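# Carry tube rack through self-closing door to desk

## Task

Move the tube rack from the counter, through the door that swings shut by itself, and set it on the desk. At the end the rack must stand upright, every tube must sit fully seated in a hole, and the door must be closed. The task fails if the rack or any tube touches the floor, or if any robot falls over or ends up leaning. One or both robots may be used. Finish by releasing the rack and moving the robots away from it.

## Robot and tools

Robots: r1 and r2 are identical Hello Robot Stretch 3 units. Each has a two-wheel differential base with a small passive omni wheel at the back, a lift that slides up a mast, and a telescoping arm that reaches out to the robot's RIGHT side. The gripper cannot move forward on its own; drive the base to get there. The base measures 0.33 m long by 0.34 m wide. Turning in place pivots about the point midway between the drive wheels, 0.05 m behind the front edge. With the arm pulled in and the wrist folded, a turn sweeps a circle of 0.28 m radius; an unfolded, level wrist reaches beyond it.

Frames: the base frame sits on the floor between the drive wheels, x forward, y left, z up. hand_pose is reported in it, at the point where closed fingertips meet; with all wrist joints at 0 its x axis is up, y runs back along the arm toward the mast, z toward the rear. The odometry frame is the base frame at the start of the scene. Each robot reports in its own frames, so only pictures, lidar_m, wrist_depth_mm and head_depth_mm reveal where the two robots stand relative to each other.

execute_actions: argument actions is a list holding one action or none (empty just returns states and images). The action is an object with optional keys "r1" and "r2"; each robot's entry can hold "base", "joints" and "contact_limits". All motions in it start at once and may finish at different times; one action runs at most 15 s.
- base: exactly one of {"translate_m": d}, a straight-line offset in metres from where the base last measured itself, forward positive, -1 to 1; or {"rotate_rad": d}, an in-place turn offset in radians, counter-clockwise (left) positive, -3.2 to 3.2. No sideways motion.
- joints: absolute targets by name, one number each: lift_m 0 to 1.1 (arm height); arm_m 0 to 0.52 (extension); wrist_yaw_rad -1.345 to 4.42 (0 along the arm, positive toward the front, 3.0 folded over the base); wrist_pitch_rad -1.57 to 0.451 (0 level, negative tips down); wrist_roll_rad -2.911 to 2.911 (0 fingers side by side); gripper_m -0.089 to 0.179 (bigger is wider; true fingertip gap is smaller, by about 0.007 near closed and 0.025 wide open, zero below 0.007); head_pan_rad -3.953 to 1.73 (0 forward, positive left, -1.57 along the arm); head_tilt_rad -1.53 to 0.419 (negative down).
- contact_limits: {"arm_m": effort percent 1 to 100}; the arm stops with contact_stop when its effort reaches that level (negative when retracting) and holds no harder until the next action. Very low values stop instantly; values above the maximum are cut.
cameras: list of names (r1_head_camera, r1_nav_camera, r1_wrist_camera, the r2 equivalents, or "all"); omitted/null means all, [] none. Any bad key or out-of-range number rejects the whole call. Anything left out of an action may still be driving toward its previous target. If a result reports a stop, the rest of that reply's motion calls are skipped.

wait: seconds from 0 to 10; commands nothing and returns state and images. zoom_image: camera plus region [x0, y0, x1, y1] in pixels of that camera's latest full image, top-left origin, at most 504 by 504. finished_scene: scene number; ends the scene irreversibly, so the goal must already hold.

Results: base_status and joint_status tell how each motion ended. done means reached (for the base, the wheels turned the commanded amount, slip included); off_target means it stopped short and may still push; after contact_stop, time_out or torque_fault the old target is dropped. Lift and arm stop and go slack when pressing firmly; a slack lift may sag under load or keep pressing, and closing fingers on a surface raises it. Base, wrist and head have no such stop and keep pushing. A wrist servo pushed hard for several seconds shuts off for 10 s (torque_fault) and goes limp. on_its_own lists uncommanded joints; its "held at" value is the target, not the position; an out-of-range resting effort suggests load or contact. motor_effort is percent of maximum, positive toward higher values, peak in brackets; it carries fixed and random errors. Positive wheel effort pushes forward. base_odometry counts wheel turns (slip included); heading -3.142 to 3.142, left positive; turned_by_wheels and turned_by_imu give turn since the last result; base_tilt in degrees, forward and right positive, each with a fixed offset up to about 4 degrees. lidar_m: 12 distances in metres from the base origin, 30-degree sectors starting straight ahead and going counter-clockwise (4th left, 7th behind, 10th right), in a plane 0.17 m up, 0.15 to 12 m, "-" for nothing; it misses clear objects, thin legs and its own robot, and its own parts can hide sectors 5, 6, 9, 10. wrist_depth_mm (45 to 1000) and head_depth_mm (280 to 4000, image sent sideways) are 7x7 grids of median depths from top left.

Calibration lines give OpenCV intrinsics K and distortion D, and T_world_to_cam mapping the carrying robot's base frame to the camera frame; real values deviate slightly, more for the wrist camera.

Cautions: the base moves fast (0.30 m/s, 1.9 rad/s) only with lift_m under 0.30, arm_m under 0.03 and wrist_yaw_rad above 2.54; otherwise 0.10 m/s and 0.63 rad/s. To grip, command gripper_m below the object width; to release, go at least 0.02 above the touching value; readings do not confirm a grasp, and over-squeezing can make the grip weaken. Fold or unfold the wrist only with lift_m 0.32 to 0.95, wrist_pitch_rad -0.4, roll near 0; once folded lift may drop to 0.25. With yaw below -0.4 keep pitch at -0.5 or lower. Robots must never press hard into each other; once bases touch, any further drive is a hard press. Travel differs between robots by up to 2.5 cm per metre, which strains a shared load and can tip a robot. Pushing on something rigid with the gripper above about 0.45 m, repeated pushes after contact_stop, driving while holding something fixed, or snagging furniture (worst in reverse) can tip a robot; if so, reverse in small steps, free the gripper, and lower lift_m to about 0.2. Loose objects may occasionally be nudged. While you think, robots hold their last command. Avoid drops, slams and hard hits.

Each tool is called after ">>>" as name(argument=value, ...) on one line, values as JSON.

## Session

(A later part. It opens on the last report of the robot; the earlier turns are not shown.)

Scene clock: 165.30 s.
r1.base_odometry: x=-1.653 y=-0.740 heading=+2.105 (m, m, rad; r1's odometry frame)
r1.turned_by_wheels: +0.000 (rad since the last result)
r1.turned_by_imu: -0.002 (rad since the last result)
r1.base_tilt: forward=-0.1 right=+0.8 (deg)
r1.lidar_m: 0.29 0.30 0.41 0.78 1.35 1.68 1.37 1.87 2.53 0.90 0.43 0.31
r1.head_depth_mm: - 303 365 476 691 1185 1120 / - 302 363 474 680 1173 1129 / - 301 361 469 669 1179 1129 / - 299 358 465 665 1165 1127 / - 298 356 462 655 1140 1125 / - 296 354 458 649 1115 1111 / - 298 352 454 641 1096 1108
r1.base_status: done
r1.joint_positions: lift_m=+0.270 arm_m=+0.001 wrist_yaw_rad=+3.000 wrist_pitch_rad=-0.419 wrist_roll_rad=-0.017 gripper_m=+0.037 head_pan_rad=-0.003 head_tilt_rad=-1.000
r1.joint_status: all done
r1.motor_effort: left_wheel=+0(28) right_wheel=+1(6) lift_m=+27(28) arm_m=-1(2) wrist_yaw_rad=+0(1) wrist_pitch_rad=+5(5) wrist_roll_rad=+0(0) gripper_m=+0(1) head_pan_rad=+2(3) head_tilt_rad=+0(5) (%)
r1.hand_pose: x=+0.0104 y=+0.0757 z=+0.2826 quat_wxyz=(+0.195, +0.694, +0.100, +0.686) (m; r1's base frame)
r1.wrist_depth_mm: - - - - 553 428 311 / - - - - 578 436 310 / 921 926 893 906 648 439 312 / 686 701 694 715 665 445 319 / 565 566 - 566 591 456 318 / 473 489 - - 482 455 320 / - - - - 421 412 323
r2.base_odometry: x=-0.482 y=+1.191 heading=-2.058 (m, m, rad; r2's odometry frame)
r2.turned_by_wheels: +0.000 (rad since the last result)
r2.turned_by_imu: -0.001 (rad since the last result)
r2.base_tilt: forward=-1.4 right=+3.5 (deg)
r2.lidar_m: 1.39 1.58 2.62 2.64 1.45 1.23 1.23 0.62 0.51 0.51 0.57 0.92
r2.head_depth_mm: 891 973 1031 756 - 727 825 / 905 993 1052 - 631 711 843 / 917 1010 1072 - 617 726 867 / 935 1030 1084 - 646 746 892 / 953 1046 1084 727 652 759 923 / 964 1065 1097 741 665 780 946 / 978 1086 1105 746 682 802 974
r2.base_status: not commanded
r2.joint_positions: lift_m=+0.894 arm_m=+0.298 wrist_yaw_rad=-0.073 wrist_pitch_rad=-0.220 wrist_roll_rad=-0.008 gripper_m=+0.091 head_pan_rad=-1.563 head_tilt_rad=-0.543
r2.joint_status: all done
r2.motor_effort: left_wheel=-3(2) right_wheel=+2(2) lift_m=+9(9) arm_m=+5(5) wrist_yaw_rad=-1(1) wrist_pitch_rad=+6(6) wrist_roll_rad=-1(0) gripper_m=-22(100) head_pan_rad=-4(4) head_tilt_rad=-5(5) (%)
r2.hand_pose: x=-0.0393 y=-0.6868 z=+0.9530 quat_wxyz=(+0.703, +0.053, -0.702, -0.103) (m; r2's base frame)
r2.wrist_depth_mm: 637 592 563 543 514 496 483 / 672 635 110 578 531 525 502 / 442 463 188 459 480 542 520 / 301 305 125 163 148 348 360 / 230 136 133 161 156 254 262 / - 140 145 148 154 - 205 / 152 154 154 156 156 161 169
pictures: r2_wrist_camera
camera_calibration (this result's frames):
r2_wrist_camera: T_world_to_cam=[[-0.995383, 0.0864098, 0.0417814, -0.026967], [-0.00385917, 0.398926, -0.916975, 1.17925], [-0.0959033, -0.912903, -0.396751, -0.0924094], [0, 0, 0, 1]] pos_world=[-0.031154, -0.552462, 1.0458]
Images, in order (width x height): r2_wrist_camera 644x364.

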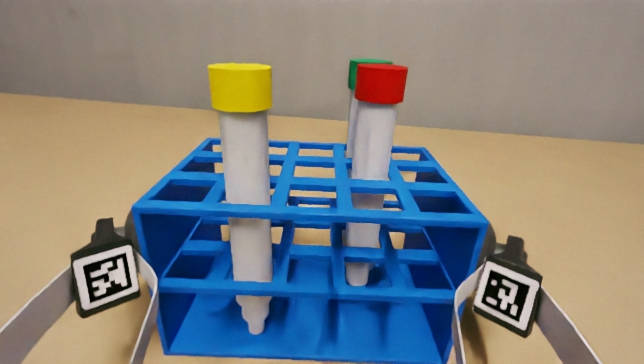

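>>> execute_actions(actions=[{"r1":{"base":{"rotate_rad":3.1},"joints":{"head_pan_rad":-3.14,"head_tilt_rad":-0.9}},"r2":{"joints":{"lift_m":0.93,"head_pan_rad":-1.05}}}], cameras=["r1_nav_camera","r2_wrist_camera"])

Scene clock: 178.17 s.
r1.base_odometry: x=-1.653 y=-0.740 heading=-1.078 (m, m, rad; r1's odometry frame)
r1.turned_by_wheels: +3.100 (rad since the last result)
r1.turned_by_imu: +3.123 (rad since the last result)
r1.base_tilt: forward=+0.0 right=+0.8 (deg)
r1.lidar_m: 1.37 1.86 2.42 1.11 0.45 0.31 0.30 0.30 0.40 0.64 1.35 1.68
r1.head_depth_mm: - 298 350 439 588 894 1151 / - 296 346 433 577 866 1143 / - 297 343 427 567 794 - / - 294 339 423 557 796 - / - 294 336 415 547 804 1116 / - 292 332 411 540 784 1125 / - 290 329 407 530 765 1109
r1.base_status: done
r1.joint_positions: lift_m=+0.270 arm_m=+0.001 wrist_yaw_rad=+3.000 wrist_pitch_rad=-0.419 wrist_roll_rad=-0.017 gripper_m=+0.037 head_pan_rad=-3.133 head_tilt_rad=-0.902
r1.joint_status: all done
r1.motor_effort: left_wheel=-4(10) right_wheel=+3(9) lift_m=+27(27) arm_m=-2(1) wrist_yaw_rad=+0(0) wrist_pitch_rad=+5(5) wrist_roll_rad=+0(0) gripper_m=+0(1) head_pan_rad=-3(50) head_tilt_rad=+1(15) (%)
r1.hand_pose: x=+0.0104 y=+0.0757 z=+0.2826 quat_wxyz=(+0.195, +0.694, +0.100, +0.686) (m; r1's base frame)
r1.wrist_depth_mm: 411 - - - - - - / 411 464 - - - - - / 401 501 916 915 910 945 949 / 395 545 705 697 719 707 709 / 391 555 - 565 594 577 569 / 381 496 - - 482 479 486 / - - - - 415 407 417
r2.base_odometry: x=-0.482 y=+1.191 heading=-2.058 (m, m, rad; r2's odometry frame)
r2.turned_by_wheels: +0.000 (rad since the last result)
r2.turned_by_imu: -0.003 (rad since the last result)
r2.base_tilt: forward=-1.4 right=+3.5 (deg)
r2.lidar_m: 1.39 1.58 2.62 2.64 1.45 1.23 1.22 0.62 0.51 0.51 0.57 0.93
r2.head_depth_mm: 962 1046 1066 722 604 680 777 / 1026 1117 1061 729 662 752 873 / 1097 1216 1079 731 730 841 991 / 1177 1303 1084 749 813 951 1165 / 1281 1411 1094 810 924 1106 1251 / 1403 1554 1090 883 1057 1323 1255 / 1376 1464 1106 1010 1254 1469 1250
r2.base_status: not commanded
r2.joint_positions: lift_m=+0.929 arm_m=+0.298 wrist_yaw_rad=-0.073 wrist_pitch_rad=-0.225 wrist_roll_rad=-0.008 gripper_m=+0.091 head_pan_rad=-1.057 head_tilt_rad=-0.543
r2.joint_status: all done
r2.motor_effort: left_wheel=-2(2) right_wheel=+2(2) lift_m=+42(42) arm_m=+5(5) wrist_yaw_rad=-1(1) wrist_pitch_rad=+7(7) wrist_roll_rad=+0(0) gripper_m=-22(23) head_pan_rad=+4(35) head_tilt_rad=-5(5) (%)
r2.hand_pose: x=-0.0393 y=-0.6864 z=+0.9873 quat_wxyz=(+0.702, +0.054, -0.702, -0.105) (m; r2's base frame)
r2.wrist_depth_mm: 624 590 568 542 518 495 476 / 671 637 117 568 541 526 509 / 546 571 120 591 561 556 537 / 373 379 125 158 161 432 447 / 286 138 137 163 159 318 327 / 239 140 143 169 154 - 257 / 188 188 155 157 157 201 212
pictures: r1_nav_camera (sideways: a quarter turn counterclockwise sets it upright), r2_wrist_camera
camera_calibration (this result's frames):
r1_nav_camera: T_world_to_cam=[[-0.799723, 0.0297623, 0.599631, -0.731871], [0.00636517, 0.999135, -0.0411023, 0.104451], [-0.600336, -0.0290537, -0.79922, 1.00634], [0, 0, 0, 1]] pos_world=[0.0181835, -0.0533401, 1.24743]
r2_wrist_camera: T_world_to_cam=[[-0.995399, 0.0862015, 0.0418463, -0.0286107], [-0.0035262, 0.403461, -0.91499, 1.21166], [-0.0957568, -0.910927, -0.401301, -0.0726022], [0, 0, 0, 1]] pos_world=[-0.0311586, -0.552528, 1.08072]
Images, in order (width x height): r1_nav_camera 672x504, r2_wrist_camera 644x364.

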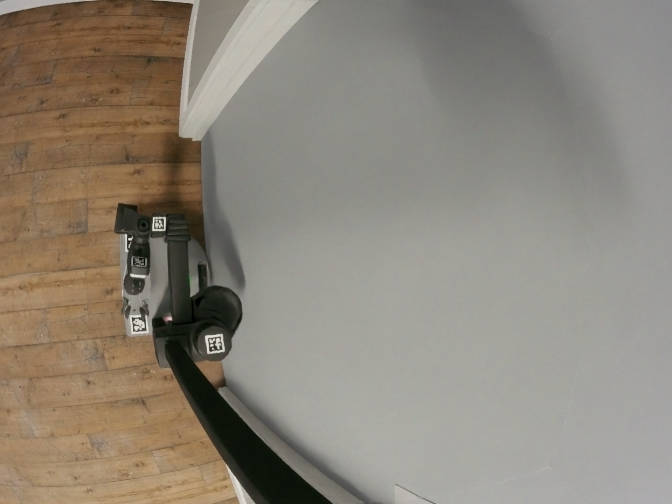

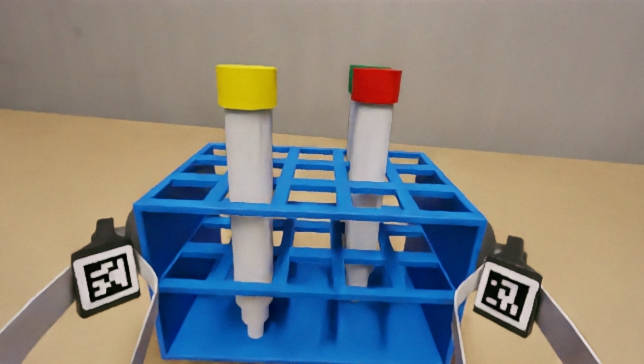

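>>> execute_actions(actions=[{"r1":{"base":{"translate_m":-0.02},"joints":{"lift_m":0.31}},"r2":{"joints":{"wrist_yaw_rad":0.9,"wrist_pitch_rad":-0.12,"head_pan_rad":-1.2}}}], cameras=["r2_head_camera","r2_wrist_camera"])

Scene clock: 186.63 s.
r1.base_odometry: x=-1.662 y=-0.723 heading=-1.079 (m, m, rad; r1's odometry frame)
r1.turned_by_wheels: +0.000 (rad since the last result)
r1.turned_by_imu: -0.001 (rad since the last result)
r1.base_tilt: forward=-0.1 right=+0.7 (deg)
r1.lidar_m: 1.39 1.87 2.45 1.01 0.42 0.29 0.28 0.28 0.37 0.58 1.35 1.70
r1.head_depth_mm: - 288 326 409 545 828 1152 / - 286 323 403 536 800 - / - - 319 396 526 732 - / - - 315 392 518 720 - / - - 312 386 508 744 1020 / - - 308 382 501 726 1117 / - - 305 377 491 707 1093
r1.base_status: translate_m off_target (by the wheels' count: -0.0198 of -0.0200)
r1.joint_positions: lift_m=+0.310 arm_m=+0.001 wrist_yaw_rad=+3.000 wrist_pitch_rad=-0.419 wrist_roll_rad=-0.017 gripper_m=+0.037 head_pan_rad=-3.134 head_tilt_rad=-0.900
r1.joint_status: all done
r1.on_its_own: left_wheel is at rest, and its effort (-33) is outside its rest range (-18 to +18); right_wheel is at rest, and its effort (-20) is outside its rest range (-18 to +18)
r1.motor_effort: left_wheel=-33(46) right_wheel=-20(27) lift_m=+38(40) arm_m=-2(2) wrist_yaw_rad=+0(1) wrist_pitch_rad=+5(5) wrist_roll_rad=+0(0) gripper_m=+0(1) head_pan_rad=-3(3) head_tilt_rad=+0(1) (%)
r1.hand_pose: x=+0.0104 y=+0.0757 z=+0.3222 quat_wxyz=(+0.195, +0.694, +0.100, +0.686) (m; r1's base frame)
r1.wrist_depth_mm: 392 - - - - - - / 389 460 - - - - - / 379 500 - - - - - / 377 548 768 790 771 796 760 / 370 572 - 630 635 621 617 / 368 510 - 536 528 528 527 / 352 - - - 451 457 455
r2.base_odometry: x=-0.482 y=+1.191 heading=-2.058 (m, m, rad; r2's odometry frame)
r2.turned_by_wheels: +0.000 (rad since the last result)
r2.turned_by_imu: -0.001 (rad since the last result)
r2.base_tilt: forward=-1.4 right=+3.5 (deg)
r2.lidar_m: 1.39 1.57 2.62 2.64 1.45 1.23 1.23 0.62 0.51 0.51 0.57 0.93
r2.head_depth_mm: 924 997 1053 - 591 666 762 / 965 1053 1113 - 616 719 841 / 1020 1117 1068 667 679 789 929 / 1076 1185 1073 644 739 865 1044 / 1138 1267 1090 737 804 958 1195 / 1213 1351 1096 776 885 1082 1249 / 1288 1459 1099 836 993 1240 1262
r2.base_status: not commanded
r2.joint_positions: lift_m=+0.929 arm_m=+0.298 wrist_yaw_rad=+0.897 wrist_pitch_rad=-0.151 wrist_roll_rad=-0.008 gripper_m=+0.091 head_pan_rad=-1.193 head_tilt_rad=-0.543
r2.joint_status: all done
r2.motor_effort: left_wheel=-2(2) right_wheel=+1(2) lift_m=+42(42) arm_m=+5(5) wrist_yaw_rad=+3(3) wrist_pitch_rad=+9(10) wrist_roll_rad=+0(0) gripper_m=-22(22) head_pan_rad=-3(18) head_tilt_rad=-5(5) (%)
r2.hand_pose: x=+0.1737 y=-0.5985 z=+1.0054 quat_wxyz=(+0.661, +0.353, -0.609, +0.259) (m; r2's base frame)
r2.wrist_depth_mm: 938 992 - - 917 679 532 / 969 - 112 - 865 695 541 / - - 120 780 832 708 554 / - - 124 158 161 549 530 / - 138 134 162 158 379 386 / - 140 142 168 154 - 295 / - - 154 157 157 226 239
pictures: r2_head_camera (sideways: a quarter turn clockwise sets it upright), r2_wrist_camera
camera_calibration (this result's frames):
r2_head_camera: T_world_to_cam=[[-0.157465, 0.486036, -0.859636, 1.14039], [0.945029, 0.32678, 0.011654, -0.0187652], [0.286576, -0.810545, -0.510774, 0.626875], [0, 0, 0, 1]] pos_world=[0.0176579, -0.0400295, 1.30073]
r2_wrist_camera: T_world_to_cam=[[-0.636117, -0.770516, 0.0407558, -0.398946], [-0.281526, 0.182593, -0.942021, 1.13683], [0.7184, -0.610709, -0.333071, 0.00480974], [0, 0, 0, 1]] pos_world=[0.0628167, -0.512034, 1.08878]
Images, in order (width x height): r2_head_camera 896x504, r2_wrist_camera 644x364.

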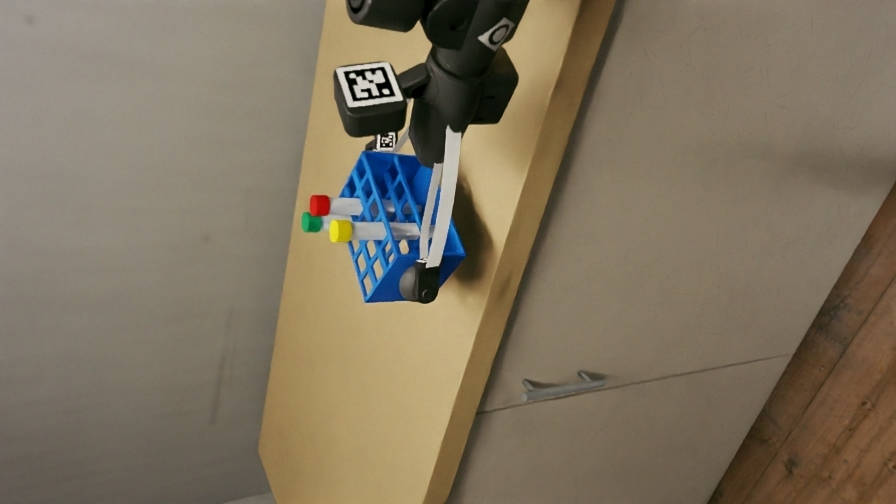

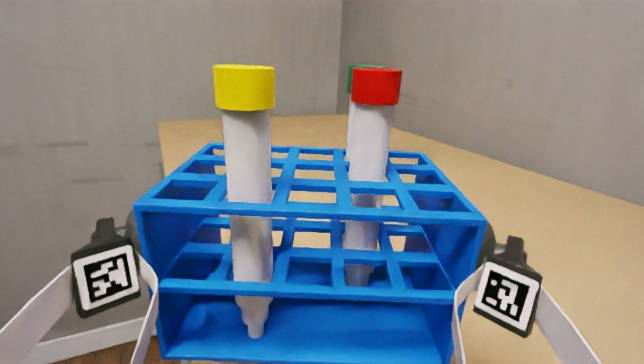

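>>> execute_actions(actions=[{"r1":{"base":{"translate_m":-0.38}},"r2":{"base":{"rotate_rad":1.94},"joints":{"wrist_yaw_rad":1.5,"arm_m":0.0,"head_pan_rad":0.2,"head_tilt_rad":-0.6}}}], cameras=["r1_nav_camera","r2_nav_camera","r2_wrist_camera"])

Scene clock: 203.20 s.
r1.base_odometry: x=-1.842 y=-0.388 heading=-1.079 (m, m, rad; r1's odometry frame)
r1.turned_by_wheels: +0.000 (rad since the last result)
r1.turned_by_imu: -0.004 (rad since the last result)
r1.base_tilt: forward=+0.0 right=+0.8 (deg)
r1.lidar_m: 1.76 2.27 0.48 0.46 1.72 0.46 0.28 0.25 0.25 0.31 0.57 1.80
r1.head_depth_mm: 396 493 690 1651 1434 1272 1158 / 355 429 543 737 1374 1259 - / 319 378 464 599 849 1245 - / 296 338 405 505 670 947 - / - 306 359 436 554 763 974 / - 291 323 384 473 616 823 / - - 299 343 411 517 687
r1.base_status: translate_m off_target (by the wheels' count: -0.3799 of -0.3800)
r1.joint_positions: lift_m=+0.310 arm_m=+0.001 wrist_yaw_rad=+3.000 wrist_pitch_rad=-0.419 wrist_roll_rad=-0.017 gripper_m=+0.037 head_pan_rad=-3.134 head_tilt_rad=-0.900
r1.joint_status: not commanded
r1.on_its_own: left_wheel is at rest, and its effort (-25) is outside its rest range (-18 to +18)
r1.motor_effort: left_wheel=-25(43) right_wheel=-10(33) lift_m=+38(37) arm_m=-2(2) wrist_yaw_rad=+0(1) wrist_pitch_rad=+5(5) wrist_roll_rad=+0(0) gripper_m=+1(0) head_pan_rad=-3(2) head_tilt_rad=+0(0) (%)
r1.hand_pose: x=+0.0104 y=+0.0757 z=+0.3222 quat_wxyz=(+0.195, +0.694, +0.100, +0.686) (m; r1's base frame)
r1.wrist_depth_mm: - - - 469 - - - / - - - 511 - - - / - - - 560 936 - - / 752 746 784 620 739 777 787 / 612 621 - 632 632 643 635 / 522 518 - 545 518 525 528 / 448 - - - 462 455 461
r2.base_odometry: x=-0.482 y=+1.191 heading=-0.118 (m, m, rad; r2's odometry frame)
r2.turned_by_wheels: +1.940 (rad since the last result)
r2.turned_by_imu: +1.926 (rad since the last result)
r2.base_tilt: forward=-1.4 right=+3.5 (deg)
r2.lidar_m: 1.22 1.25 1.23 0.69 0.52 0.51 0.54 0.76 1.39 1.47 2.14 2.64
r2.head_depth_mm: 2268 2524 2737 2202 1724 1450 1185 / 1240 1191 2579 2175 1749 1421 1210 / 2629 2095 1931 1880 1687 1432 1214 / 2872 3150 1675 1971 1749 1437 1216 / 3148 3633 3163 2265 1750 1438 1213 / 3401 3602 2711 1661 1703 1432 1231 / 1171 1247 1362 1482 1603 1452 1227
r2.base_status: done
r2.joint_positions: lift_m=+0.929 arm_m=+0.000 wrist_yaw_rad=+1.499 wrist_pitch_rad=-0.151 wrist_roll_rad=-0.008 gripper_m=+0.091 head_pan_rad=+0.193 head_tilt_rad=-0.593
r2.joint_status: all done
r2.motor_effort: left_wheel=-2(7) right_wheel=+2(6) lift_m=+42(42) arm_m=-6(7) wrist_yaw_rad=+1(3) wrist_pitch_rad=+9(9) wrist_roll_rad=+0(0) gripper_m=-22(22) head_pan_rad=+4(48) head_tilt_rad=-5(15) (%)
r2.hand_pose: x=+0.2277 y=-0.1634 z=+1.0055 quat_wxyz=(+0.555, +0.518, -0.477, +0.443) (m; r2's base frame)
r2.wrist_depth_mm: - - - - - - - / - - 112 - - - - / - - 118 - - - - / - - 123 158 161 - - / - 138 135 163 158 - - / - 140 142 170 154 - - / - - 154 157 156 - -
pictures: r1_nav_camera (sideways: a quarter turn counterclockwise sets it upright), r2_nav_camera (sideways: a quarter turn counterclockwise sets it upright), r2_wrist_camera
camera_calibration (this result's frames):
r1_nav_camera: T_world_to_cam=[[-0.798823, 0.0299194, 0.600822, -0.733428], [0.00649114, 0.999133, -0.041124, 0.104478], [-0.601531, -0.0289508, -0.798324, 1.00518], [0, 0, 0, 1]] pos_world=[0.0180923, -0.053343, 1.24742]
r2_nav_camera: T_world_to_cam=[[0.525871, 0.0483616, 0.849189, -1.06152], [0.192586, -0.979224, -0.0634945, 0.135682], [0.828475, 0.196932, -0.524259, 0.631421], [0, 0, 0, 1]] pos_world=[0.00897803, 0.0598528, 1.24108]
r2_wrist_camera: T_world_to_cam=[[-0.0883129, -0.995259, 0.0407499, -0.190825], [-0.335144, -0.00883596, -0.942126, 1.0537], [0.938019, -0.0968589, -0.332774, 0.265415], [0, 0, 0, 1]] pos_world=[0.0873241, -0.154902, 1.08882]
Images, in order (width x height): r1_nav_camera 672x504, r2_nav_camera 672x504, r2_wrist_camera 644x364.

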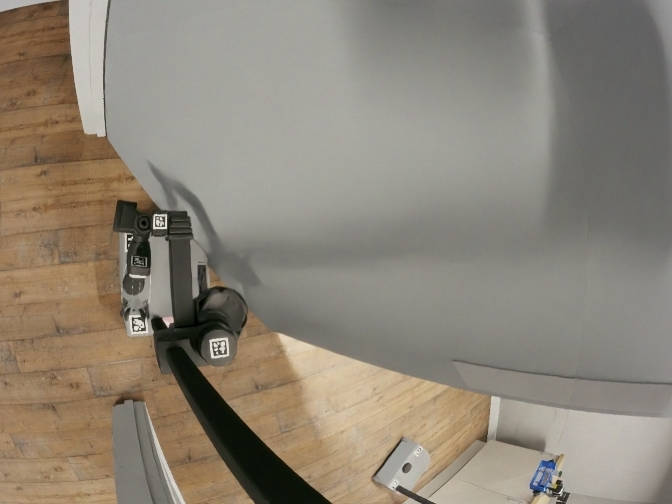

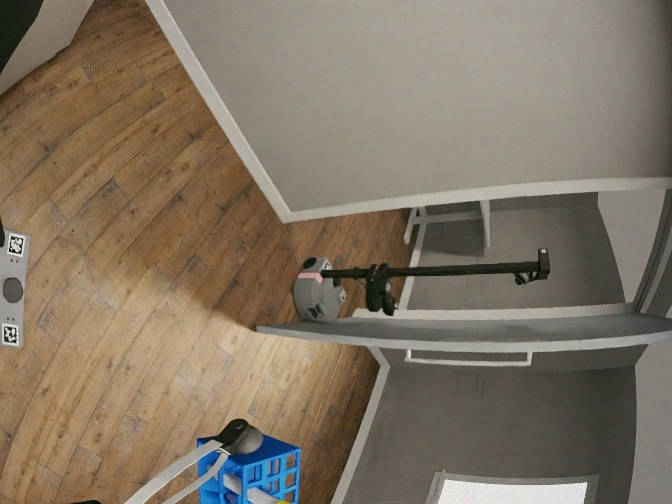

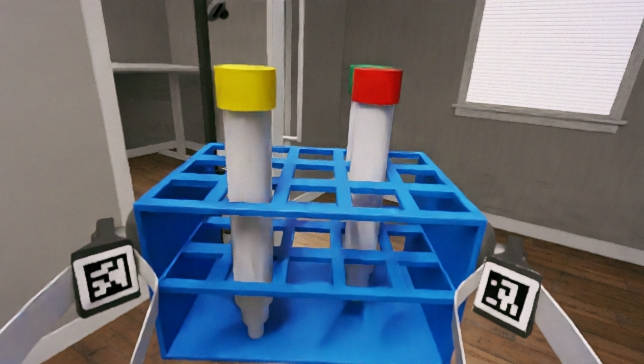

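>>> execute_actions(actions=[{"r1":{"base":{"rotate_rad":0.72}},"r2":{"base":{"translate_m":0.15}}}], cameras=[])

>>> execute_actions(actions=[{"r1":{"base":{"translate_m":-0.65}},"r2":{"base":{"translate_m":0.65}}}], cameras=["r1_nav_camera","r2_nav_camera"])

Scene clock: 223.17 s.
r1.base_odometry: x=-1.842 y=-0.388 heading=-0.359 (m, m, rad; r1's odometry frame)
r1.turned_by_wheels: +0.719 (rad since the last result)
r1.turned_by_imu: +0.714 (rad since the last result)
r1.base_tilt: forward=-0.1 right=+0.7 (deg)
r1.lidar_m: 2.39 0.45 0.46 1.57 0.42 0.29 0.28 0.28 0.37 1.46 2.03 1.76
r1.head_depth_mm: - 287 324 405 542 816 1155 / - 287 321 400 533 793 - / - - 318 396 524 728 - / - - 315 391 517 717 - / - - 312 387 509 744 1021 / - - 309 383 501 730 1111 / - - 306 379 494 715 1095
r1.base_status: done
r1.joint_positions: lift_m=+0.310 arm_m=+0.001 wrist_yaw_rad=+3.000 wrist_pitch_rad=-0.419 wrist_roll_rad=-0.017 gripper_m=+0.037 head_pan_rad=-3.134 head_tilt_rad=-0.900
r1.joint_status: not commanded
r1.on_its_own: left_wheel is at rest, and its effort (-41) is outside its rest range (-18 to +18)
r1.motor_effort: left_wheel=-41(51) right_wheel=-10(10) lift_m=+36(36) arm_m=-2(2) wrist_yaw_rad=+0(0) wrist_pitch_rad=+5(5) wrist_roll_rad=+0(0) gripper_m=+0(0) head_pan_rad=-3(3) head_tilt_rad=+0(1) (%)
r1.hand_pose: x=+0.0104 y=+0.0757 z=+0.3222 quat_wxyz=(+0.195, +0.694, +0.100, +0.686) (m; r1's base frame)
r1.wrist_depth_mm: 383 - - - - - 354 / 381 506 - - - - 364 / 376 542 - - - 959 381 / 370 545 774 761 788 688 409 / 361 557 - 624 652 516 464 / 364 505 - 538 523 514 512 / 350 - - - 458 454 460
r2.base_odometry: x=-0.333 y=+1.173 heading=-0.119 (m, m, rad; r2's odometry frame)
r2.turned_by_wheels: +0.000 (rad since the last result)
r2.turned_by_imu: -0.002 (rad since the last result)
r2.base_tilt: forward=-1.3 right=+3.5 (deg)
r2.lidar_m: 1.08 1.17 1.14 1.21 0.65 0.64 0.67 0.95 1.48 1.56 2.27 2.51
r2.head_depth_mm: 2045 2348 2667 2242 1734 1469 1181 / 1052 1043 1187 1362 1639 1433 1203 / 1831 1965 1933 1899 1701 1429 1214 / 2741 3068 3015 1864 1727 1433 1216 / 3036 3427 3213 2247 1757 1435 1212 / 3266 3551 3153 2082 1664 1434 1219 / 2891 1164 1261 1366 1493 1447 1227
r2.base_status: done
r2.joint_positions: lift_m=+0.929 arm_m=+0.000 wrist_yaw_rad=+1.499 wrist_pitch_rad=-0.151 wrist_roll_rad=-0.008 gripper_m=+0.091 head_pan_rad=+0.193 head_tilt_rad=-0.593
r2.joint_status: not commanded
r2.motor_effort: left_wheel=-3(3) right_wheel=+2(5) lift_m=+42(41) arm_m=-6(6) wrist_yaw_rad=+1(1) wrist_pitch_rad=+9(9) wrist_roll_rad=+0(0) gripper_m=-22(22) head_pan_rad=+3(5) head_tilt_rad=-5(5) (%)
r2.hand_pose: x=+0.2277 y=-0.1634 z=+1.0055 quat_wxyz=(+0.555, +0.518, -0.477, +0.443) (m; r2's base frame)
r2.wrist_depth_mm: - - - - - - - / - - 117 - - - - / - - 118 - - - - / - - 124 158 161 - - / - 138 135 162 158 - - / - 140 143 169 153 - - / - - 154 158 156 - -
pictures: none
No camera images: the call's "cameras" was empty. Leave "cameras" out to get every camera's image.

Scene clock: 230.77 s.
r1.base_odometry: x=-2.449 y=-0.160 heading=-0.361 (m, m, rad; r1's odometry frame)
r1.turned_by_wheels: -0.002 (rad since the last result)
r1.turned_by_imu: +0.268 (rad since the last result)
r1.base_tilt: forward=+0.0 right=+0.7 (deg)
r1.lidar_m: 0.93 1.06 0.92 2.26 2.08 0.45 0.28 0.26 0.26 0.32 0.74 2.29
r1.head_depth_mm: 382 472 1798 1652 1424 1272 1155 / 345 416 524 706 1386 1263 - / 312 370 453 584 821 1233 - / 293 333 398 496 658 924 - / - 304 356 432 549 752 970 / - 288 322 383 471 614 825 / - - 298 342 413 520 693
r1.base_status: translate_m off_target (by the wheels' count: -0.6492 of -0.6500)
r1.joint_positions: lift_m=+0.310 arm_m=+0.001 wrist_yaw_rad=+3.001 wrist_pitch_rad=-0.419 wrist_roll_rad=-0.017 gripper_m=+0.037 head_pan_rad=-3.134 head_tilt_rad=-0.899
r1.joint_status: not commanded
r1.on_its_own: left_wheel is at rest, and its effort (-100) is outside its rest range (-18 to +18); right_wheel is at rest, and its effort (-55) is outside its rest range (-18 to +18)
r1.motor_effort: left_wheel=-100(100) right_wheel=-55(56) lift_m=+36(37) arm_m=-2(2) wrist_yaw_rad=+0(1) wrist_pitch_rad=+5(5) wrist_roll_rad=+0(0) gripper_m=+1(0) head_pan_rad=-2(2) head_tilt_rad=+0(1) (%)
r1.hand_pose: x=+0.0103 y=+0.0757 z=+0.3222 quat_wxyz=(+0.195, +0.694, +0.100, +0.686) (m; r1's base frame)
r1.wrist_depth_mm: - - - - - - - / - - - - - 969 - / - - - - - 826 948 / 751 741 784 762 765 784 787 / 609 608 - 615 651 631 616 / 517 527 - 545 536 529 525 / 450 - - - 454 455 445
r2.base_odometry: x=+0.313 y=+1.097 heading=-0.119 (m, m, rad; r2's odometry frame)
r2.turned_by_wheels: +0.000 (rad since the last result)
r2.turned_by_imu: +0.000 (rad since the last result)
r2.base_tilt: forward=-1.4 right=+3.5 (deg)
r2.lidar_m: 1.25 0.78 0.78 0.82 1.20 1.19 1.25 1.77 1.84 1.95 1.22 0.88
r2.head_depth_mm: 1036 1126 1234 1352 1414 1324 1193 / 1108 1204 1332 1484 1632 1421 1213 / 1248 1380 1505 1663 1716 1431 1215 / 2206 2459 2667 2223 1743 1428 1212 / 2402 2690 2965 2239 1753 1435 1208 / 2627 2957 2958 2257 1754 1438 1215 / 2746 2944 3074 2302 1763 1448 1195
r2.base_status: done
r2.joint_positions: lift_m=+0.929 arm_m=+0.000 wrist_yaw_rad=+1.499 wrist_pitch_rad=-0.151 wrist_roll_rad=-0.008 gripper_m=+0.091 head_pan_rad=+0.193 head_tilt_rad=-0.593
r2.joint_status: not commanded
r2.motor_effort: left_wheel=-3(4) right_wheel=+2(5) lift_m=+42(42) arm_m=-6(6) wrist_yaw_rad=+1(1) wrist_pitch_rad=+9(9) wrist_roll_rad=+0(0) gripper_m=-22(22) head_pan_rad=+4(5) head_tilt_rad=-5(5) (%)
r2.hand_pose: x=+0.2277 y=-0.1634 z=+1.0055 quat_wxyz=(+0.555, +0.518, -0.477, +0.443) (m; r2's base frame)
r2.wrist_depth_mm: - - - - 966 850 788 / - - 113 - 713 896 845 / - - 119 - 723 939 - / - - 124 158 159 967 - / - 138 136 162 159 981 - / - 140 142 168 154 - - / - - 154 157 157 - -
pictures: r1_nav_camera (sideways: a quarter turn counterclockwise sets it upright), r2_nav_camera (sideways: a quarter turn counterclockwise sets it upright)
camera_calibration (this result's frames):
r1_nav_camera: T_world_to_cam=[[-0.797855, 0.0306535, 0.602069, -0.735059], [0.00733664, 0.999126, -0.0411467, 0.104503], [-0.602804, -0.0284119, -0.797383, 1.00397], [0, 0, 0, 1]] pos_world=[0.0179586, -0.0533545, 1.2474]
r2_nav_camera: T_world_to_cam=[[0.5259, 0.0483674, 0.84917, -1.0615], [0.192585, -0.979224, -0.0634945, 0.135682], [0.828457, 0.196929, -0.524289, 0.63146], [0, 0, 0, 1]] pos_world=[0.00897592, 0.0598524, 1.24108]
Images, in order (width x height): r1_nav_camera 672x504, r2_nav_camera 672x504.

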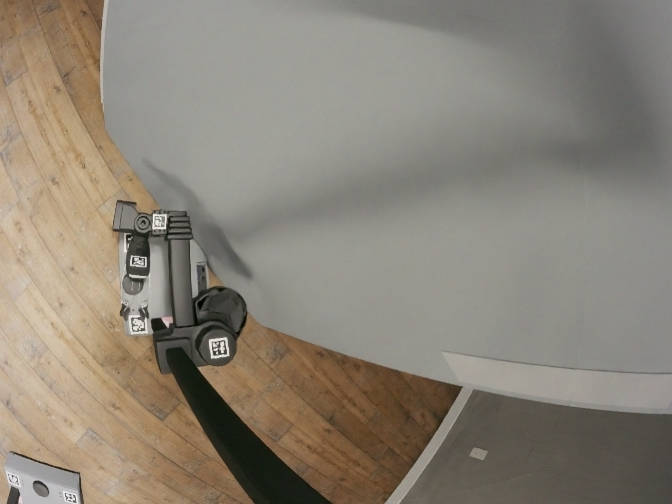

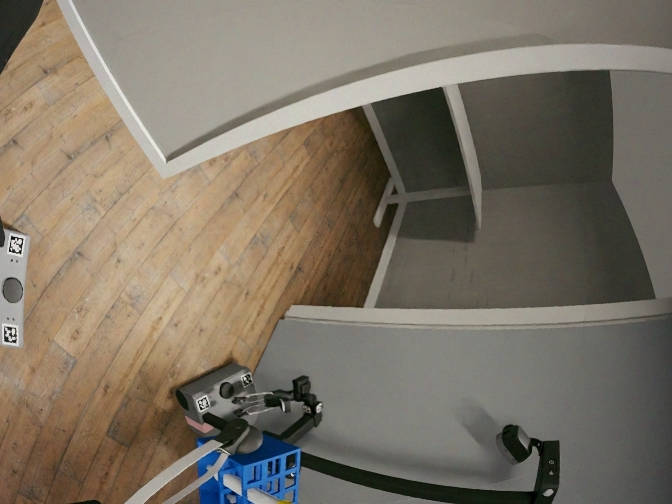

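>>> execute_actions(actions=[{"r1":{"base":{"translate_m":0.015},"joints":{"head_pan_rad":0.2,"head_tilt_rad":-0.7}},"r2":{"base":{"rotate_rad":0.38},"joints":{"head_pan_rad":0.0,"head_tilt_rad":-0.8}}}], cameras=["r1_nav_camera","r2_nav_camera","r2_head_camera"])

Scene clock: 251.97 s.
r1.base_odometry: x=-2.435 y=-0.165 heading=-0.362 (m, m, rad; r1's odometry frame)
r1.turned_by_wheels: +0.000 (rad since the last result)
r1.turned_by_imu: -0.002 (rad since the last result)
r1.base_tilt: forward=+0.0 right=+0.7 (deg)
r1.lidar_m: 0.91 1.42 0.91 2.27 2.09 0.44 0.28 0.26 0.26 0.32 2.35 2.28
r1.head_depth_mm: 3156 3416 2596 2016 1654 1394 1196 / 765 870 1021 1876 1634 1388 1206 / 818 897 1018 1167 1378 1384 1196 / 975 1090 1241 1443 1568 1388 1196 / 1186 1371 1613 1855 1638 1382 1199 / 1518 1820 2273 2005 1641 1377 1194 / 2119 2533 2559 1996 1627 1380 1193
r1.base_status: done
r1.joint_positions: lift_m=+0.310 arm_m=+0.001 wrist_yaw_rad=+3.001 wrist_pitch_rad=-0.419 wrist_roll_rad=-0.017 gripper_m=+0.037 head_pan_rad=+0.193 head_tilt_rad=-0.704
r1.joint_status: all done
r1.motor_effort: left_wheel=-14(100) right_wheel=+0(56) lift_m=+36(35) arm_m=-2(3) wrist_yaw_rad=-1(1) wrist_pitch_rad=+5(5) wrist_roll_rad=+0(0) gripper_m=+1(0) head_pan_rad=+4(50) head_tilt_rad=+2(23) (%)
r1.hand_pose: x=+0.0103 y=+0.0757 z=+0.3222 quat_wxyz=(+0.195, +0.694, +0.100, +0.686) (m; r1's base frame)
r1.wrist_depth_mm: - - - - - - - / - - - - - 949 - / - - - - 959 834 928 / 752 778 769 778 764 784 782 / 617 625 - 625 655 625 636 / 518 521 - 546 522 539 528 / 449 - - - 452 450 457
r2.base_odometry: x=+0.313 y=+1.097 heading=+0.261 (m, m, rad; r2's odometry frame)
r2.turned_by_wheels: +0.380 (rad since the last result)
r2.turned_by_imu: +0.376 (rad since the last result)
r2.base_tilt: forward=-1.4 right=+3.5 (deg)
r2.lidar_m: 2.62 0.78 0.80 1.04 1.19 1.20 1.54 1.84 1.87 2.10 0.87 0.91
r2.head_depth_mm: 1267 1330 1477 1577 312 1254 1126 / 2204 2463 2130 1763 381 1260 1127 / 2516 2665 2203 1766 1496 1269 1126 / 2795 2879 2177 1775 1487 1284 1123 / 2878 2890 2172 1779 1494 1284 1131 / 2794 2863 2197 1783 1498 1289 1136 / 2594 2763 2196 1010 1141 1269 1130
r2.base_status: done
r2.joint_positions: lift_m=+0.929 arm_m=+0.000 wrist_yaw_rad=+1.499 wrist_pitch_rad=-0.151 wrist_roll_rad=-0.008 gripper_m=+0.091 head_pan_rad=+0.007 head_tilt_rad=-0.790
r2.joint_status: all done
r2.motor_effort: left_wheel=-2(6) right_wheel=+2(5) lift_m=+42(42) arm_m=-6(6) wrist_yaw_rad=+1(1) wrist_pitch_rad=+9(9) wrist_roll_rad=+0(1) gripper_m=-22(22) head_pan_rad=-4(22) head_tilt_rad=-7(32) (%)
r2.hand_pose: x=+0.2277 y=-0.1634 z=+1.0055 quat_wxyz=(+0.555, +0.518, -0.477, +0.443) (m; r2's base frame)
r2.wrist_depth_mm: 597 - - - - 938 780 / 606 - 113 - - 965 785 / 623 - 179 - - 973 808 / 661 - 124 158 159 - 827 / 695 138 133 162 158 939 804 / 692 140 142 169 154 - 804 / 770 825 154 157 157 936 690
pictures: r1_nav_camera (sideways: a quarter turn counterclockwise sets it upright), r2_head_camera (sideways: a quarter turn clockwise sets it upright), r2_nav_camera (sideways: a quarter turn counterclockwise sets it upright)
camera_calibration (this result's frames):
r1_nav_camera: T_world_to_cam=[[0.660901, 0.091967, 0.744817, -0.92997], [0.18526, -0.981741, -0.0431664, 0.106057], [0.727247, 0.166514, -0.665871, 0.824826], [0, 0, 0, 1]] pos_world=[-0.00488285, 0.0523025, 1.24646]
r2_head_camera: T_world_to_cam=[[-0.70453, 0.028002, -0.709122, 0.947524], [0.0394167, 0.999223, 0.000296144, 0.00154771], [0.708579, -0.0277426, -0.705086, 0.877077], [0, 0, 0, 1]] pos_world=[0.0460199, -0.00374669, 1.29032]
r2_nav_camera: T_world_to_cam=[[0.682023, -0.0484848, 0.729721, -0.906741], [-0.00406456, -0.998036, -0.0625136, 0.135588], [0.731319, 0.0396697, -0.680881, 0.835763], [0, 0, 0, 1]] pos_world=[0.00776035, 0.0582042, 1.2392]
Images, in order (width x height): r1_nav_camera 672x504, r2_head_camera 896x504, r2_nav_camera 672x504.

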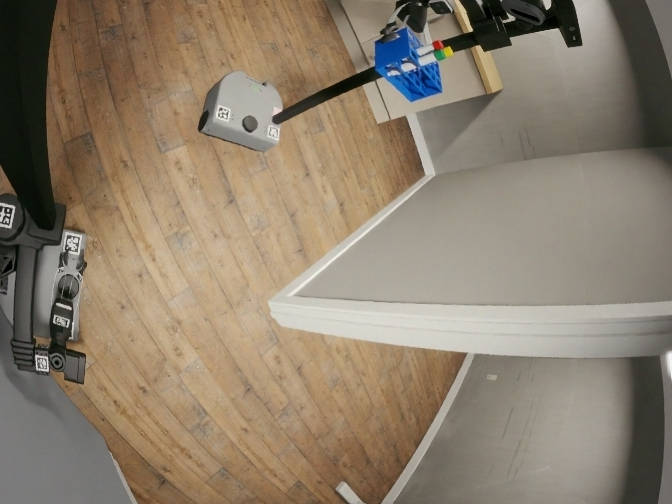

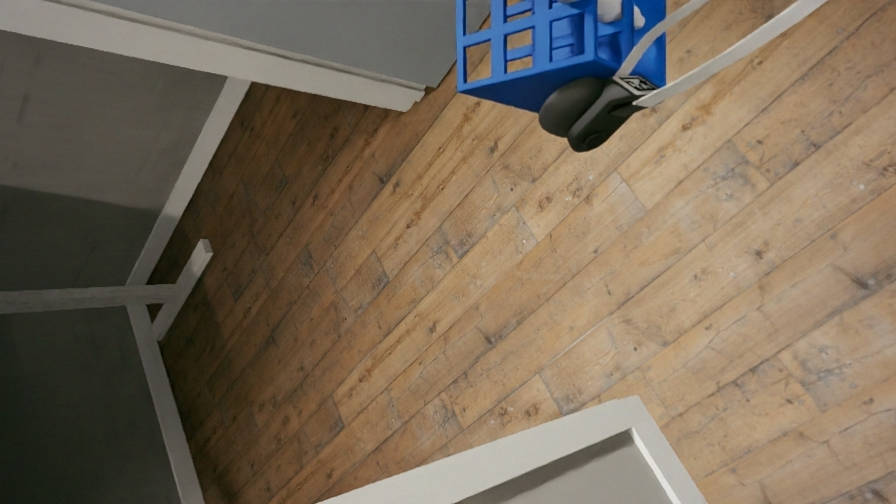

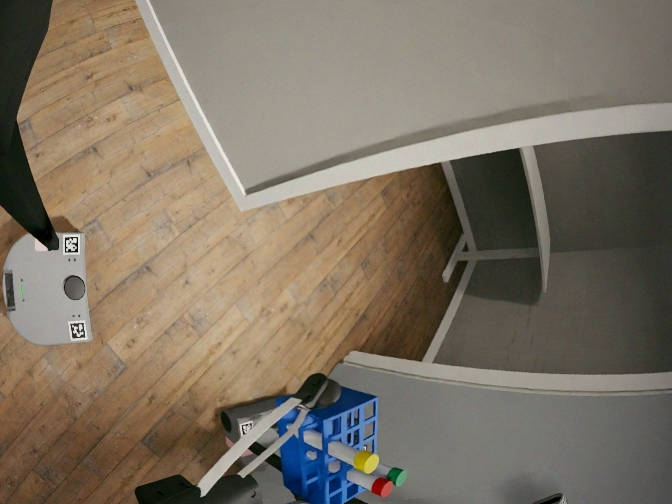

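>>> execute_actions(actions=[{"r2":{"base":{"translate_m":0.95},"joints":{"head_pan_rad":0.5,"head_tilt_rad":-0.6}},"r1":{"joints":{"head_pan_rad":-0.3}}}], cameras=["r1_nav_camera","r2_nav_camera","r2_head_camera"])

Scene clock: 270.70 s.
r1.base_odometry: x=-2.435 y=-0.165 heading=-0.362 (m, m, rad; r1's odometry frame)
r1.turned_by_wheels: +0.000 (rad since the last result)
r1.turned_by_imu: -0.004 (rad since the last result)
r1.base_tilt: forward=+0.0 right=+0.8 (deg)
r1.lidar_m: 0.66 1.42 2.13 2.27 2.09 0.44 0.28 0.26 0.26 0.32 2.36 0.64
r1.head_depth_mm: 2385 2609 679 1997 1642 1392 1201 / 2511 522 559 2018 1648 1388 1192 / 2699 2869 525 2015 1635 1389 1183 / 2850 450 466 2017 1635 1225 1134 / 2946 436 2459 1891 1552 1206 1105 / 590 738 1057 1187 1355 1242 1165 / 555 838 933 1109 1443 1383 1191
r1.base_status: not commanded
r1.joint_positions: lift_m=+0.310 arm_m=+0.001 wrist_yaw_rad=+3.001 wrist_pitch_rad=-0.419 wrist_roll_rad=-0.017 gripper_m=+0.037 head_pan_rad=-0.293 head_tilt_rad=-0.704
r1.joint_status: all done
r1.motor_effort: left_wheel=-14(14) right_wheel=+0(1) lift_m=+36(36) arm_m=-2(2) wrist_yaw_rad=+0(1) wrist_pitch_rad=+5(5) wrist_roll_rad=+0(0) gripper_m=+1(0) head_pan_rad=-4(35) head_tilt_rad=+3(3) (%)
r1.hand_pose: x=+0.0103 y=+0.0757 z=+0.3222 quat_wxyz=(+0.195, +0.694, +0.100, +0.686) (m; r1's base frame)
r1.wrist_depth_mm: - - - - - - - / - - - - - - - / - - - - - - - / 761 754 770 766 784 779 788 / 619 612 - 623 649 630 623 / 528 517 - 545 537 529 528 / 448 - - - 453 457 458
r2.base_odometry: x=+1.231 y=+1.342 heading=+0.261 (m, m, rad; r2's odometry frame)
r2.turned_by_wheels: +0.000 (rad since the last result)
r2.turned_by_imu: -0.002 (rad since the last result)
r2.base_tilt: forward=-1.4 right=+3.5 (deg)
r2.lidar_m: 1.92 1.66 2.17 2.44 0.35 1.82 2.26 2.63 0.64 0.67 0.63 1.48
r2.head_depth_mm: 1888 1785 2375 2199 1696 1408 1206 / 1849 1620 2349 2177 1717 1404 1200 / 1820 1627 2300 2190 1721 1417 1200 / 1801 1672 2242 2182 1714 1425 1204 / 1769 1643 2202 2203 1722 1416 1209 / 1740 1513 2132 2143 1734 1431 1204 / 1714 1818 2102 2235 1747 1426 1217
r2.base_status: done
r2.joint_positions: lift_m=+0.929 arm_m=+0.000 wrist_yaw_rad=+1.499 wrist_pitch_rad=-0.151 wrist_roll_rad=-0.008 gripper_m=+0.091 head_pan_rad=+0.493 head_tilt_rad=-0.606
r2.joint_status: all done
r2.motor_effort: left_wheel=-3(3) right_wheel=+2(5) lift_m=+42(42) arm_m=-5(5) wrist_yaw_rad=+2(2) wrist_pitch_rad=+9(9) wrist_roll_rad=+0(0) gripper_m=-22(22) head_pan_rad=+3(34) head_tilt_rad=+4(28) (%)
r2.hand_pose: x=+0.2277 y=-0.1634 z=+1.0055 quat_wxyz=(+0.555, +0.518, -0.477, +0.443) (m; r2's base frame)
r2.wrist_depth_mm: - - - - - - 991 / - - 113 - - - 397 / - - 119 - - - 402 / - - 124 158 158 - 411 / - 138 136 163 158 - 418 / - 140 142 169 154 - 417 / - - 154 156 157 - 427
pictures: r1_nav_camera (sideways: a quarter turn counterclockwise sets it upright), r2_head_camera (sideways: a quarter turn clockwise sets it upright), r2_nav_camera (sideways: a quarter turn counterclockwise sets it upright)
camera_calibration (this result's frames):
r1_nav_camera: T_world_to_cam=[[0.627433, -0.227105, 0.744816, -0.929765], [-0.294331, -0.954728, -0.0431664, 0.108983], [0.7209, -0.192138, -0.665872, 0.824866], [0, 0, 0, 1]] pos_world=[0.0207961, 0.0513829, 1.24646]
r2_head_camera: T_world_to_cam=[[-0.511326, -0.237101, -0.826032, 1.09873], [-0.432335, 0.90167, 0.00880965, -0.00665933], [0.74272, 0.361627, -0.563554, 0.692762], [0, 0, 0, 1]] pos_world=[0.0444041, 0.015994, 1.29806]
r2_nav_camera: T_world_to_cam=[[0.498, 0.206878, 0.842139, -1.05216], [0.472549, -0.879013, -0.0635059, 0.133988], [0.727113, 0.429578, -0.535509, 0.646676], [0, 0, 0, 1]] pos_world=[-0.00954587, 0.0576487, 1.24088]
Images, in order (width x height): r1_nav_camera 672x504, r2_head_camera 896x504, r2_nav_camera 672x504.

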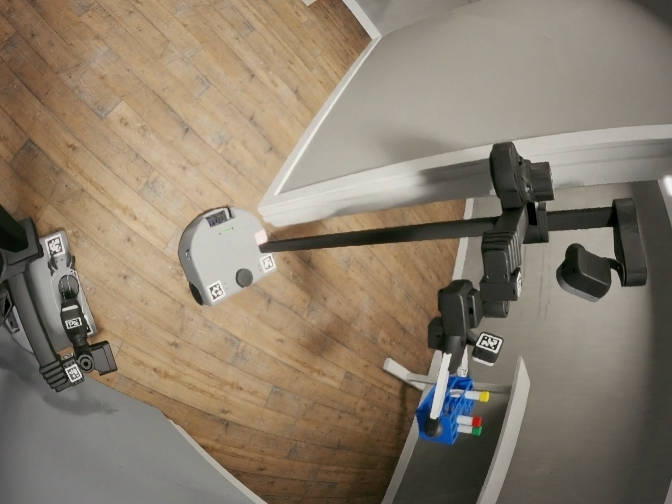

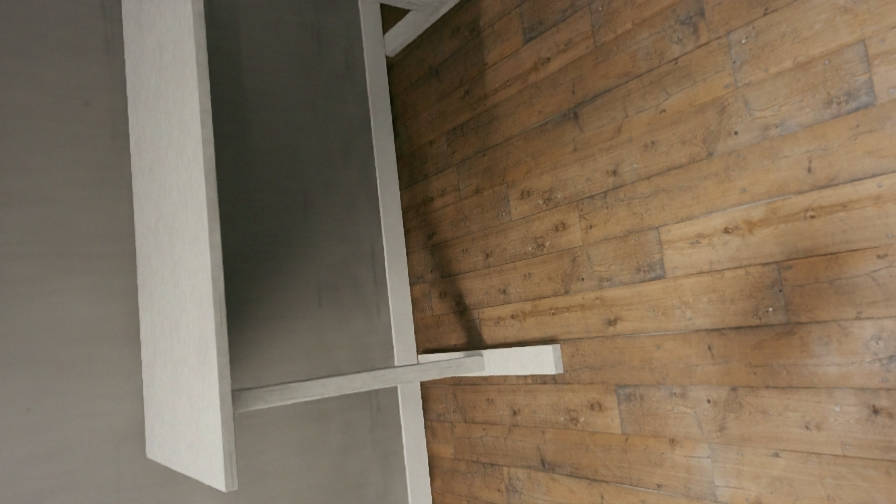

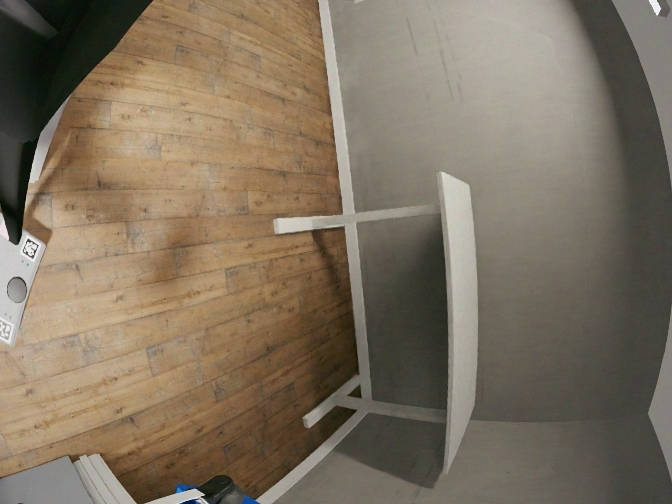

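>>> execute_actions(actions=[])

Scene clock: 293.77 s.
r1.base_odometry: x=-2.435 y=-0.165 heading=-0.362 (m, m, rad; r1's odometry frame)
r1.turned_by_wheels: +0.000 (rad since the last result)
r1.turned_by_imu: -0.001 (rad since the last result)
r1.base_tilt: forward=+0.0 right=+0.8 (deg)
r1.lidar_m: 0.66 1.42 2.13 2.27 2.09 0.44 0.28 0.26 0.26 0.32 2.36 0.64
r1.head_depth_mm: 2397 2568 679 1996 1660 1382 1204 / 2526 522 559 2003 1638 1385 1205 / 2703 2854 524 2006 1634 1370 1181 / 2881 450 467 1990 1644 1214 1137 / 2944 437 2459 1892 1553 1209 1114 / 592 740 1056 1189 1359 1238 1155 / 555 836 934 1106 1446 1383 1191
r1.base_status: not commanded
r1.joint_positions: lift_m=+0.310 arm_m=+0.001 wrist_yaw_rad=+3.001 wrist_pitch_rad=-0.419 wrist_roll_rad=-0.017 gripper_m=+0.037 head_pan_rad=-0.293 head_tilt_rad=-0.704
r1.joint_status: all done
r1.motor_effort: left_wheel=-14(14) right_wheel=+1(1) lift_m=+36(36) arm_m=-2(2) wrist_yaw_rad=-1(1) wrist_pitch_rad=+5(5) wrist_roll_rad=+0(0) gripper_m=+0(0) head_pan_rad=-3(35) head_tilt_rad=+3(3) (%)
r1.hand_pose: x=+0.0103 y=+0.0757 z=+0.3222 quat_wxyz=(+0.195, +0.694, +0.100, +0.686) (m; r1's base frame)
r1.wrist_depth_mm: - - - - - - - / - - - - - - - / - - - - - - - / 760 779 769 786 783 771 787 / 617 604 - 621 642 625 629 / 513 520 - 536 534 522 534 / 449 - - - 449 457 465
r2.base_odometry: x=+1.231 y=+1.342 heading=+0.261 (m, m, rad; r2's odometry frame)
r2.turned_by_wheels: +0.000 (rad since the last result)
r2.turned_by_imu: -0.001 (rad since the last result)
r2.base_tilt: forward=-1.4 right=+3.5 (deg)
r2.lidar_m: 1.93 1.66 2.17 2.45 0.35 1.82 2.26 2.63 0.63 0.67 0.63 1.48
r2.head_depth_mm: 1892 1780 2399 2170 1707 1417 1199 / 1864 1624 2328 2207 1711 1414 1214 / 1828 1622 2277 2209 1712 1415 1200 / 1808 1652 2254 2202 1729 1421 1203 / 1782 1665 2212 2206 1706 1421 1214 / 1746 1518 2119 2137 1738 1429 1213 / 1718 1818 2110 2231 1742 1428 1217
r2.base_status: done
r2.joint_positions: lift_m=+0.929 arm_m=+0.000 wrist_yaw_rad=+1.499 wrist_pitch_rad=-0.151 wrist_roll_rad=-0.008 gripper_m=+0.091 head_pan_rad=+0.493 head_tilt_rad=-0.606
r2.joint_status: all done
r2.motor_effort: left_wheel=-3(3) right_wheel=+2(5) lift_m=+42(42) arm_m=-5(5) wrist_yaw_rad=+1(2) wrist_pitch_rad=+9(9) wrist_roll_rad=-1(0) gripper_m=-22(22) head_pan_rad=+4(34) head_tilt_rad=+4(28) (%)
r2.hand_pose: x=+0.2277 y=-0.1634 z=+1.0055 quat_wxyz=(+0.555, +0.518, -0.477, +0.443) (m; r2's base frame)
r2.wrist_depth_mm: - - - - - - 981 / - - 113 - - - 398 / - - 119 - - - 399 / - - 124 158 158 - 409 / - 138 136 162 158 - 414 / - 140 142 168 154 - 417 / - - 154 157 157 - 426
pictures: r1_head_camera (sideways: a quarter turn clockwise sets it upright), r1_nav_camera (sideways: a quarter turn counterclockwise sets it upright), r1_wrist_camera, r2_head_camera (sideways: a quarter turn clockwise sets it upright), r2_nav_camera (sideways: a quarter turn counterclockwise sets it upright), r2_wrist_camera
camera_calibration (this result's frames):
r1_head_camera: T_world_to_cam=[[-0.5973, 0.19935, -0.776848, 1.03582], [0.30124, 0.953459, 0.0130555, -0.017597], [0.743295, -0.226219, -0.629553, 0.769495], [0, 0, 0, 1]] pos_world=[0.0520315, -0.0156377, 1.28934]
r1_nav_camera: T_world_to_cam=[[0.627433, -0.227106, 0.744816, -0.929765], [-0.294332, -0.954728, -0.0431664, 0.108983], [0.7209, -0.192139, -0.665872, 0.824866], [0, 0, 0, 1]] pos_world=[0.0207961, 0.0513828, 1.24646]
r1_wrist_camera: T_world_to_cam=[[0.996525, -0.0774036, 0.0307799, -0.0116775], [-0.0175617, -0.556431, -0.830708, 0.342542], [0.0814267, 0.82728, -0.555857, 0.285368], [0, 0, 0, 1]] pos_world=[-0.00558409, -0.0463823, 0.443536]
r2_head_camera: T_world_to_cam=[[-0.511326, -0.237101, -0.826032, 1.09873], [-0.432335, 0.90167, 0.00880965, -0.00665933], [0.74272, 0.361627, -0.563554, 0.692762], [0, 0, 0, 1]] pos_world=[0.0444041, 0.015994, 1.29806]
r2_nav_camera: T_world_to_cam=[[0.498, 0.206878, 0.842139, -1.05216], [0.472549, -0.879013, -0.0635059, 0.133988], [0.727113, 0.429578, -0.535509, 0.646676], [0, 0, 0, 1]] pos_world=[-0.00954587, 0.0576487, 1.24088]
r2_wrist_camera: T_world_to_cam=[[-0.0883145, -0.995259, 0.0407493, -0.190819], [-0.335106, -0.00883868, -0.942139, 1.05371], [0.938032, -0.0968599, -0.332737, 0.265375], [0, 0, 0, 1]] pos_world=[0.0873232, -0.154897, 1.08882]
Images, in order (width x height): r1_head_camera 896x504, r1_nav_camera 672x504, r1_wrist_camera 644x364, r2_head_camera 896x504, r2_nav_camera 672x504, r2_wrist_camera 644x364.

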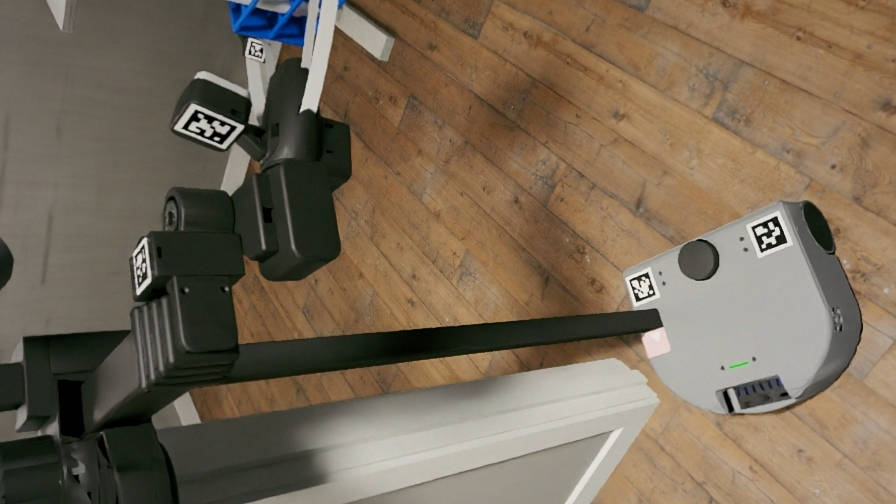

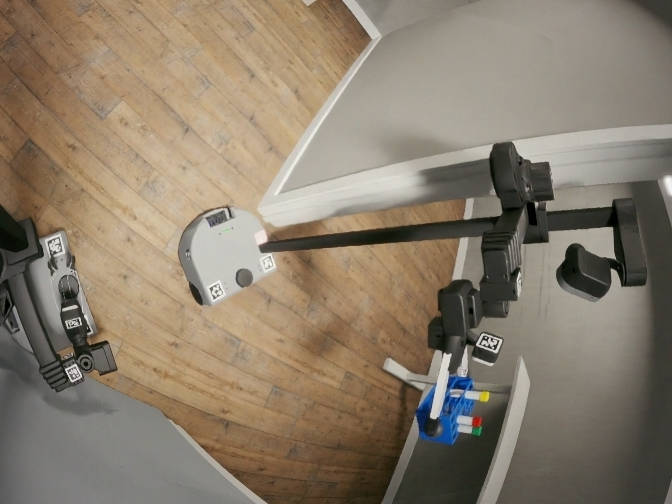

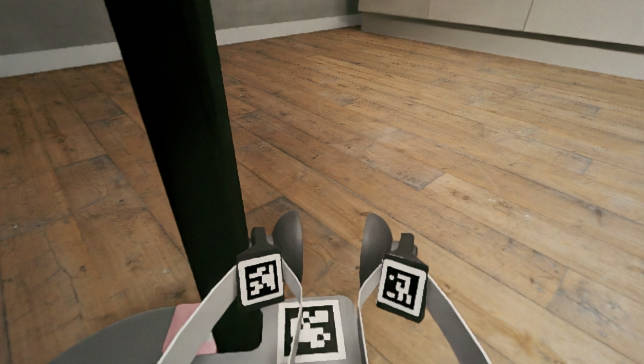

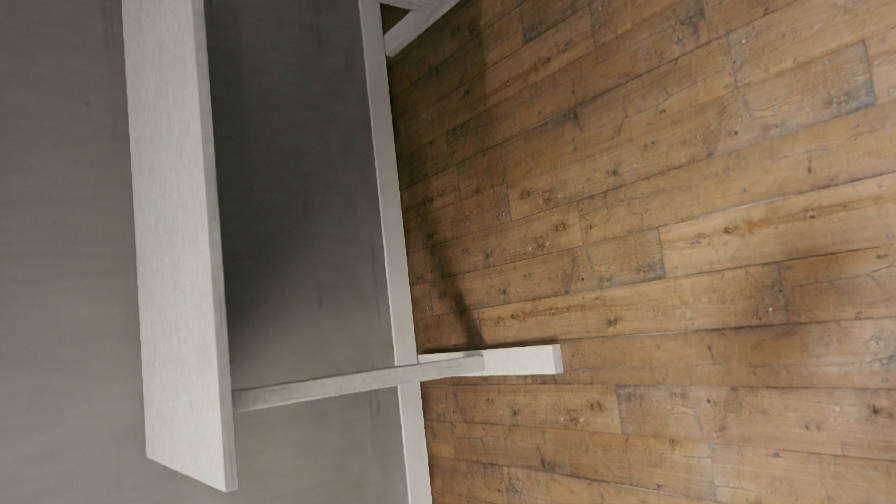

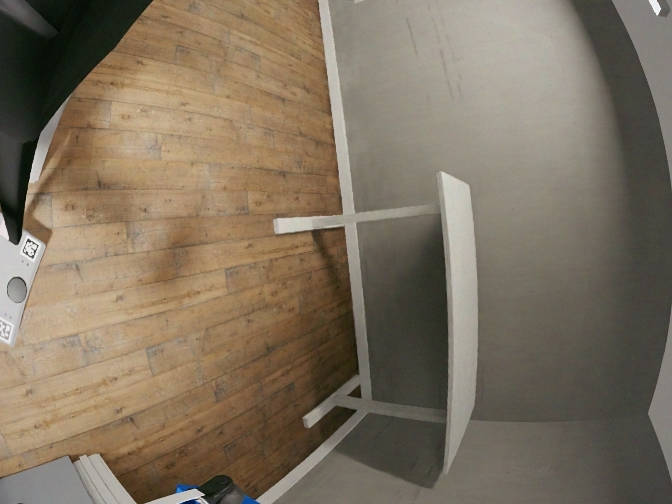

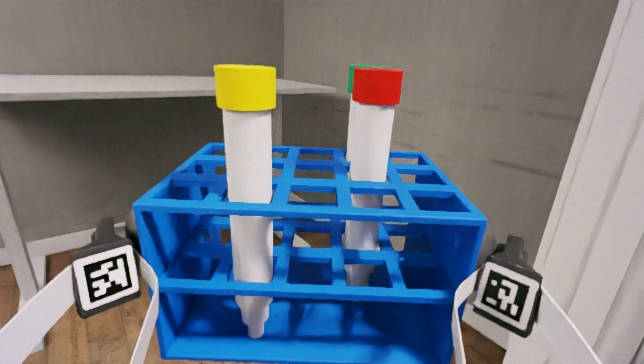

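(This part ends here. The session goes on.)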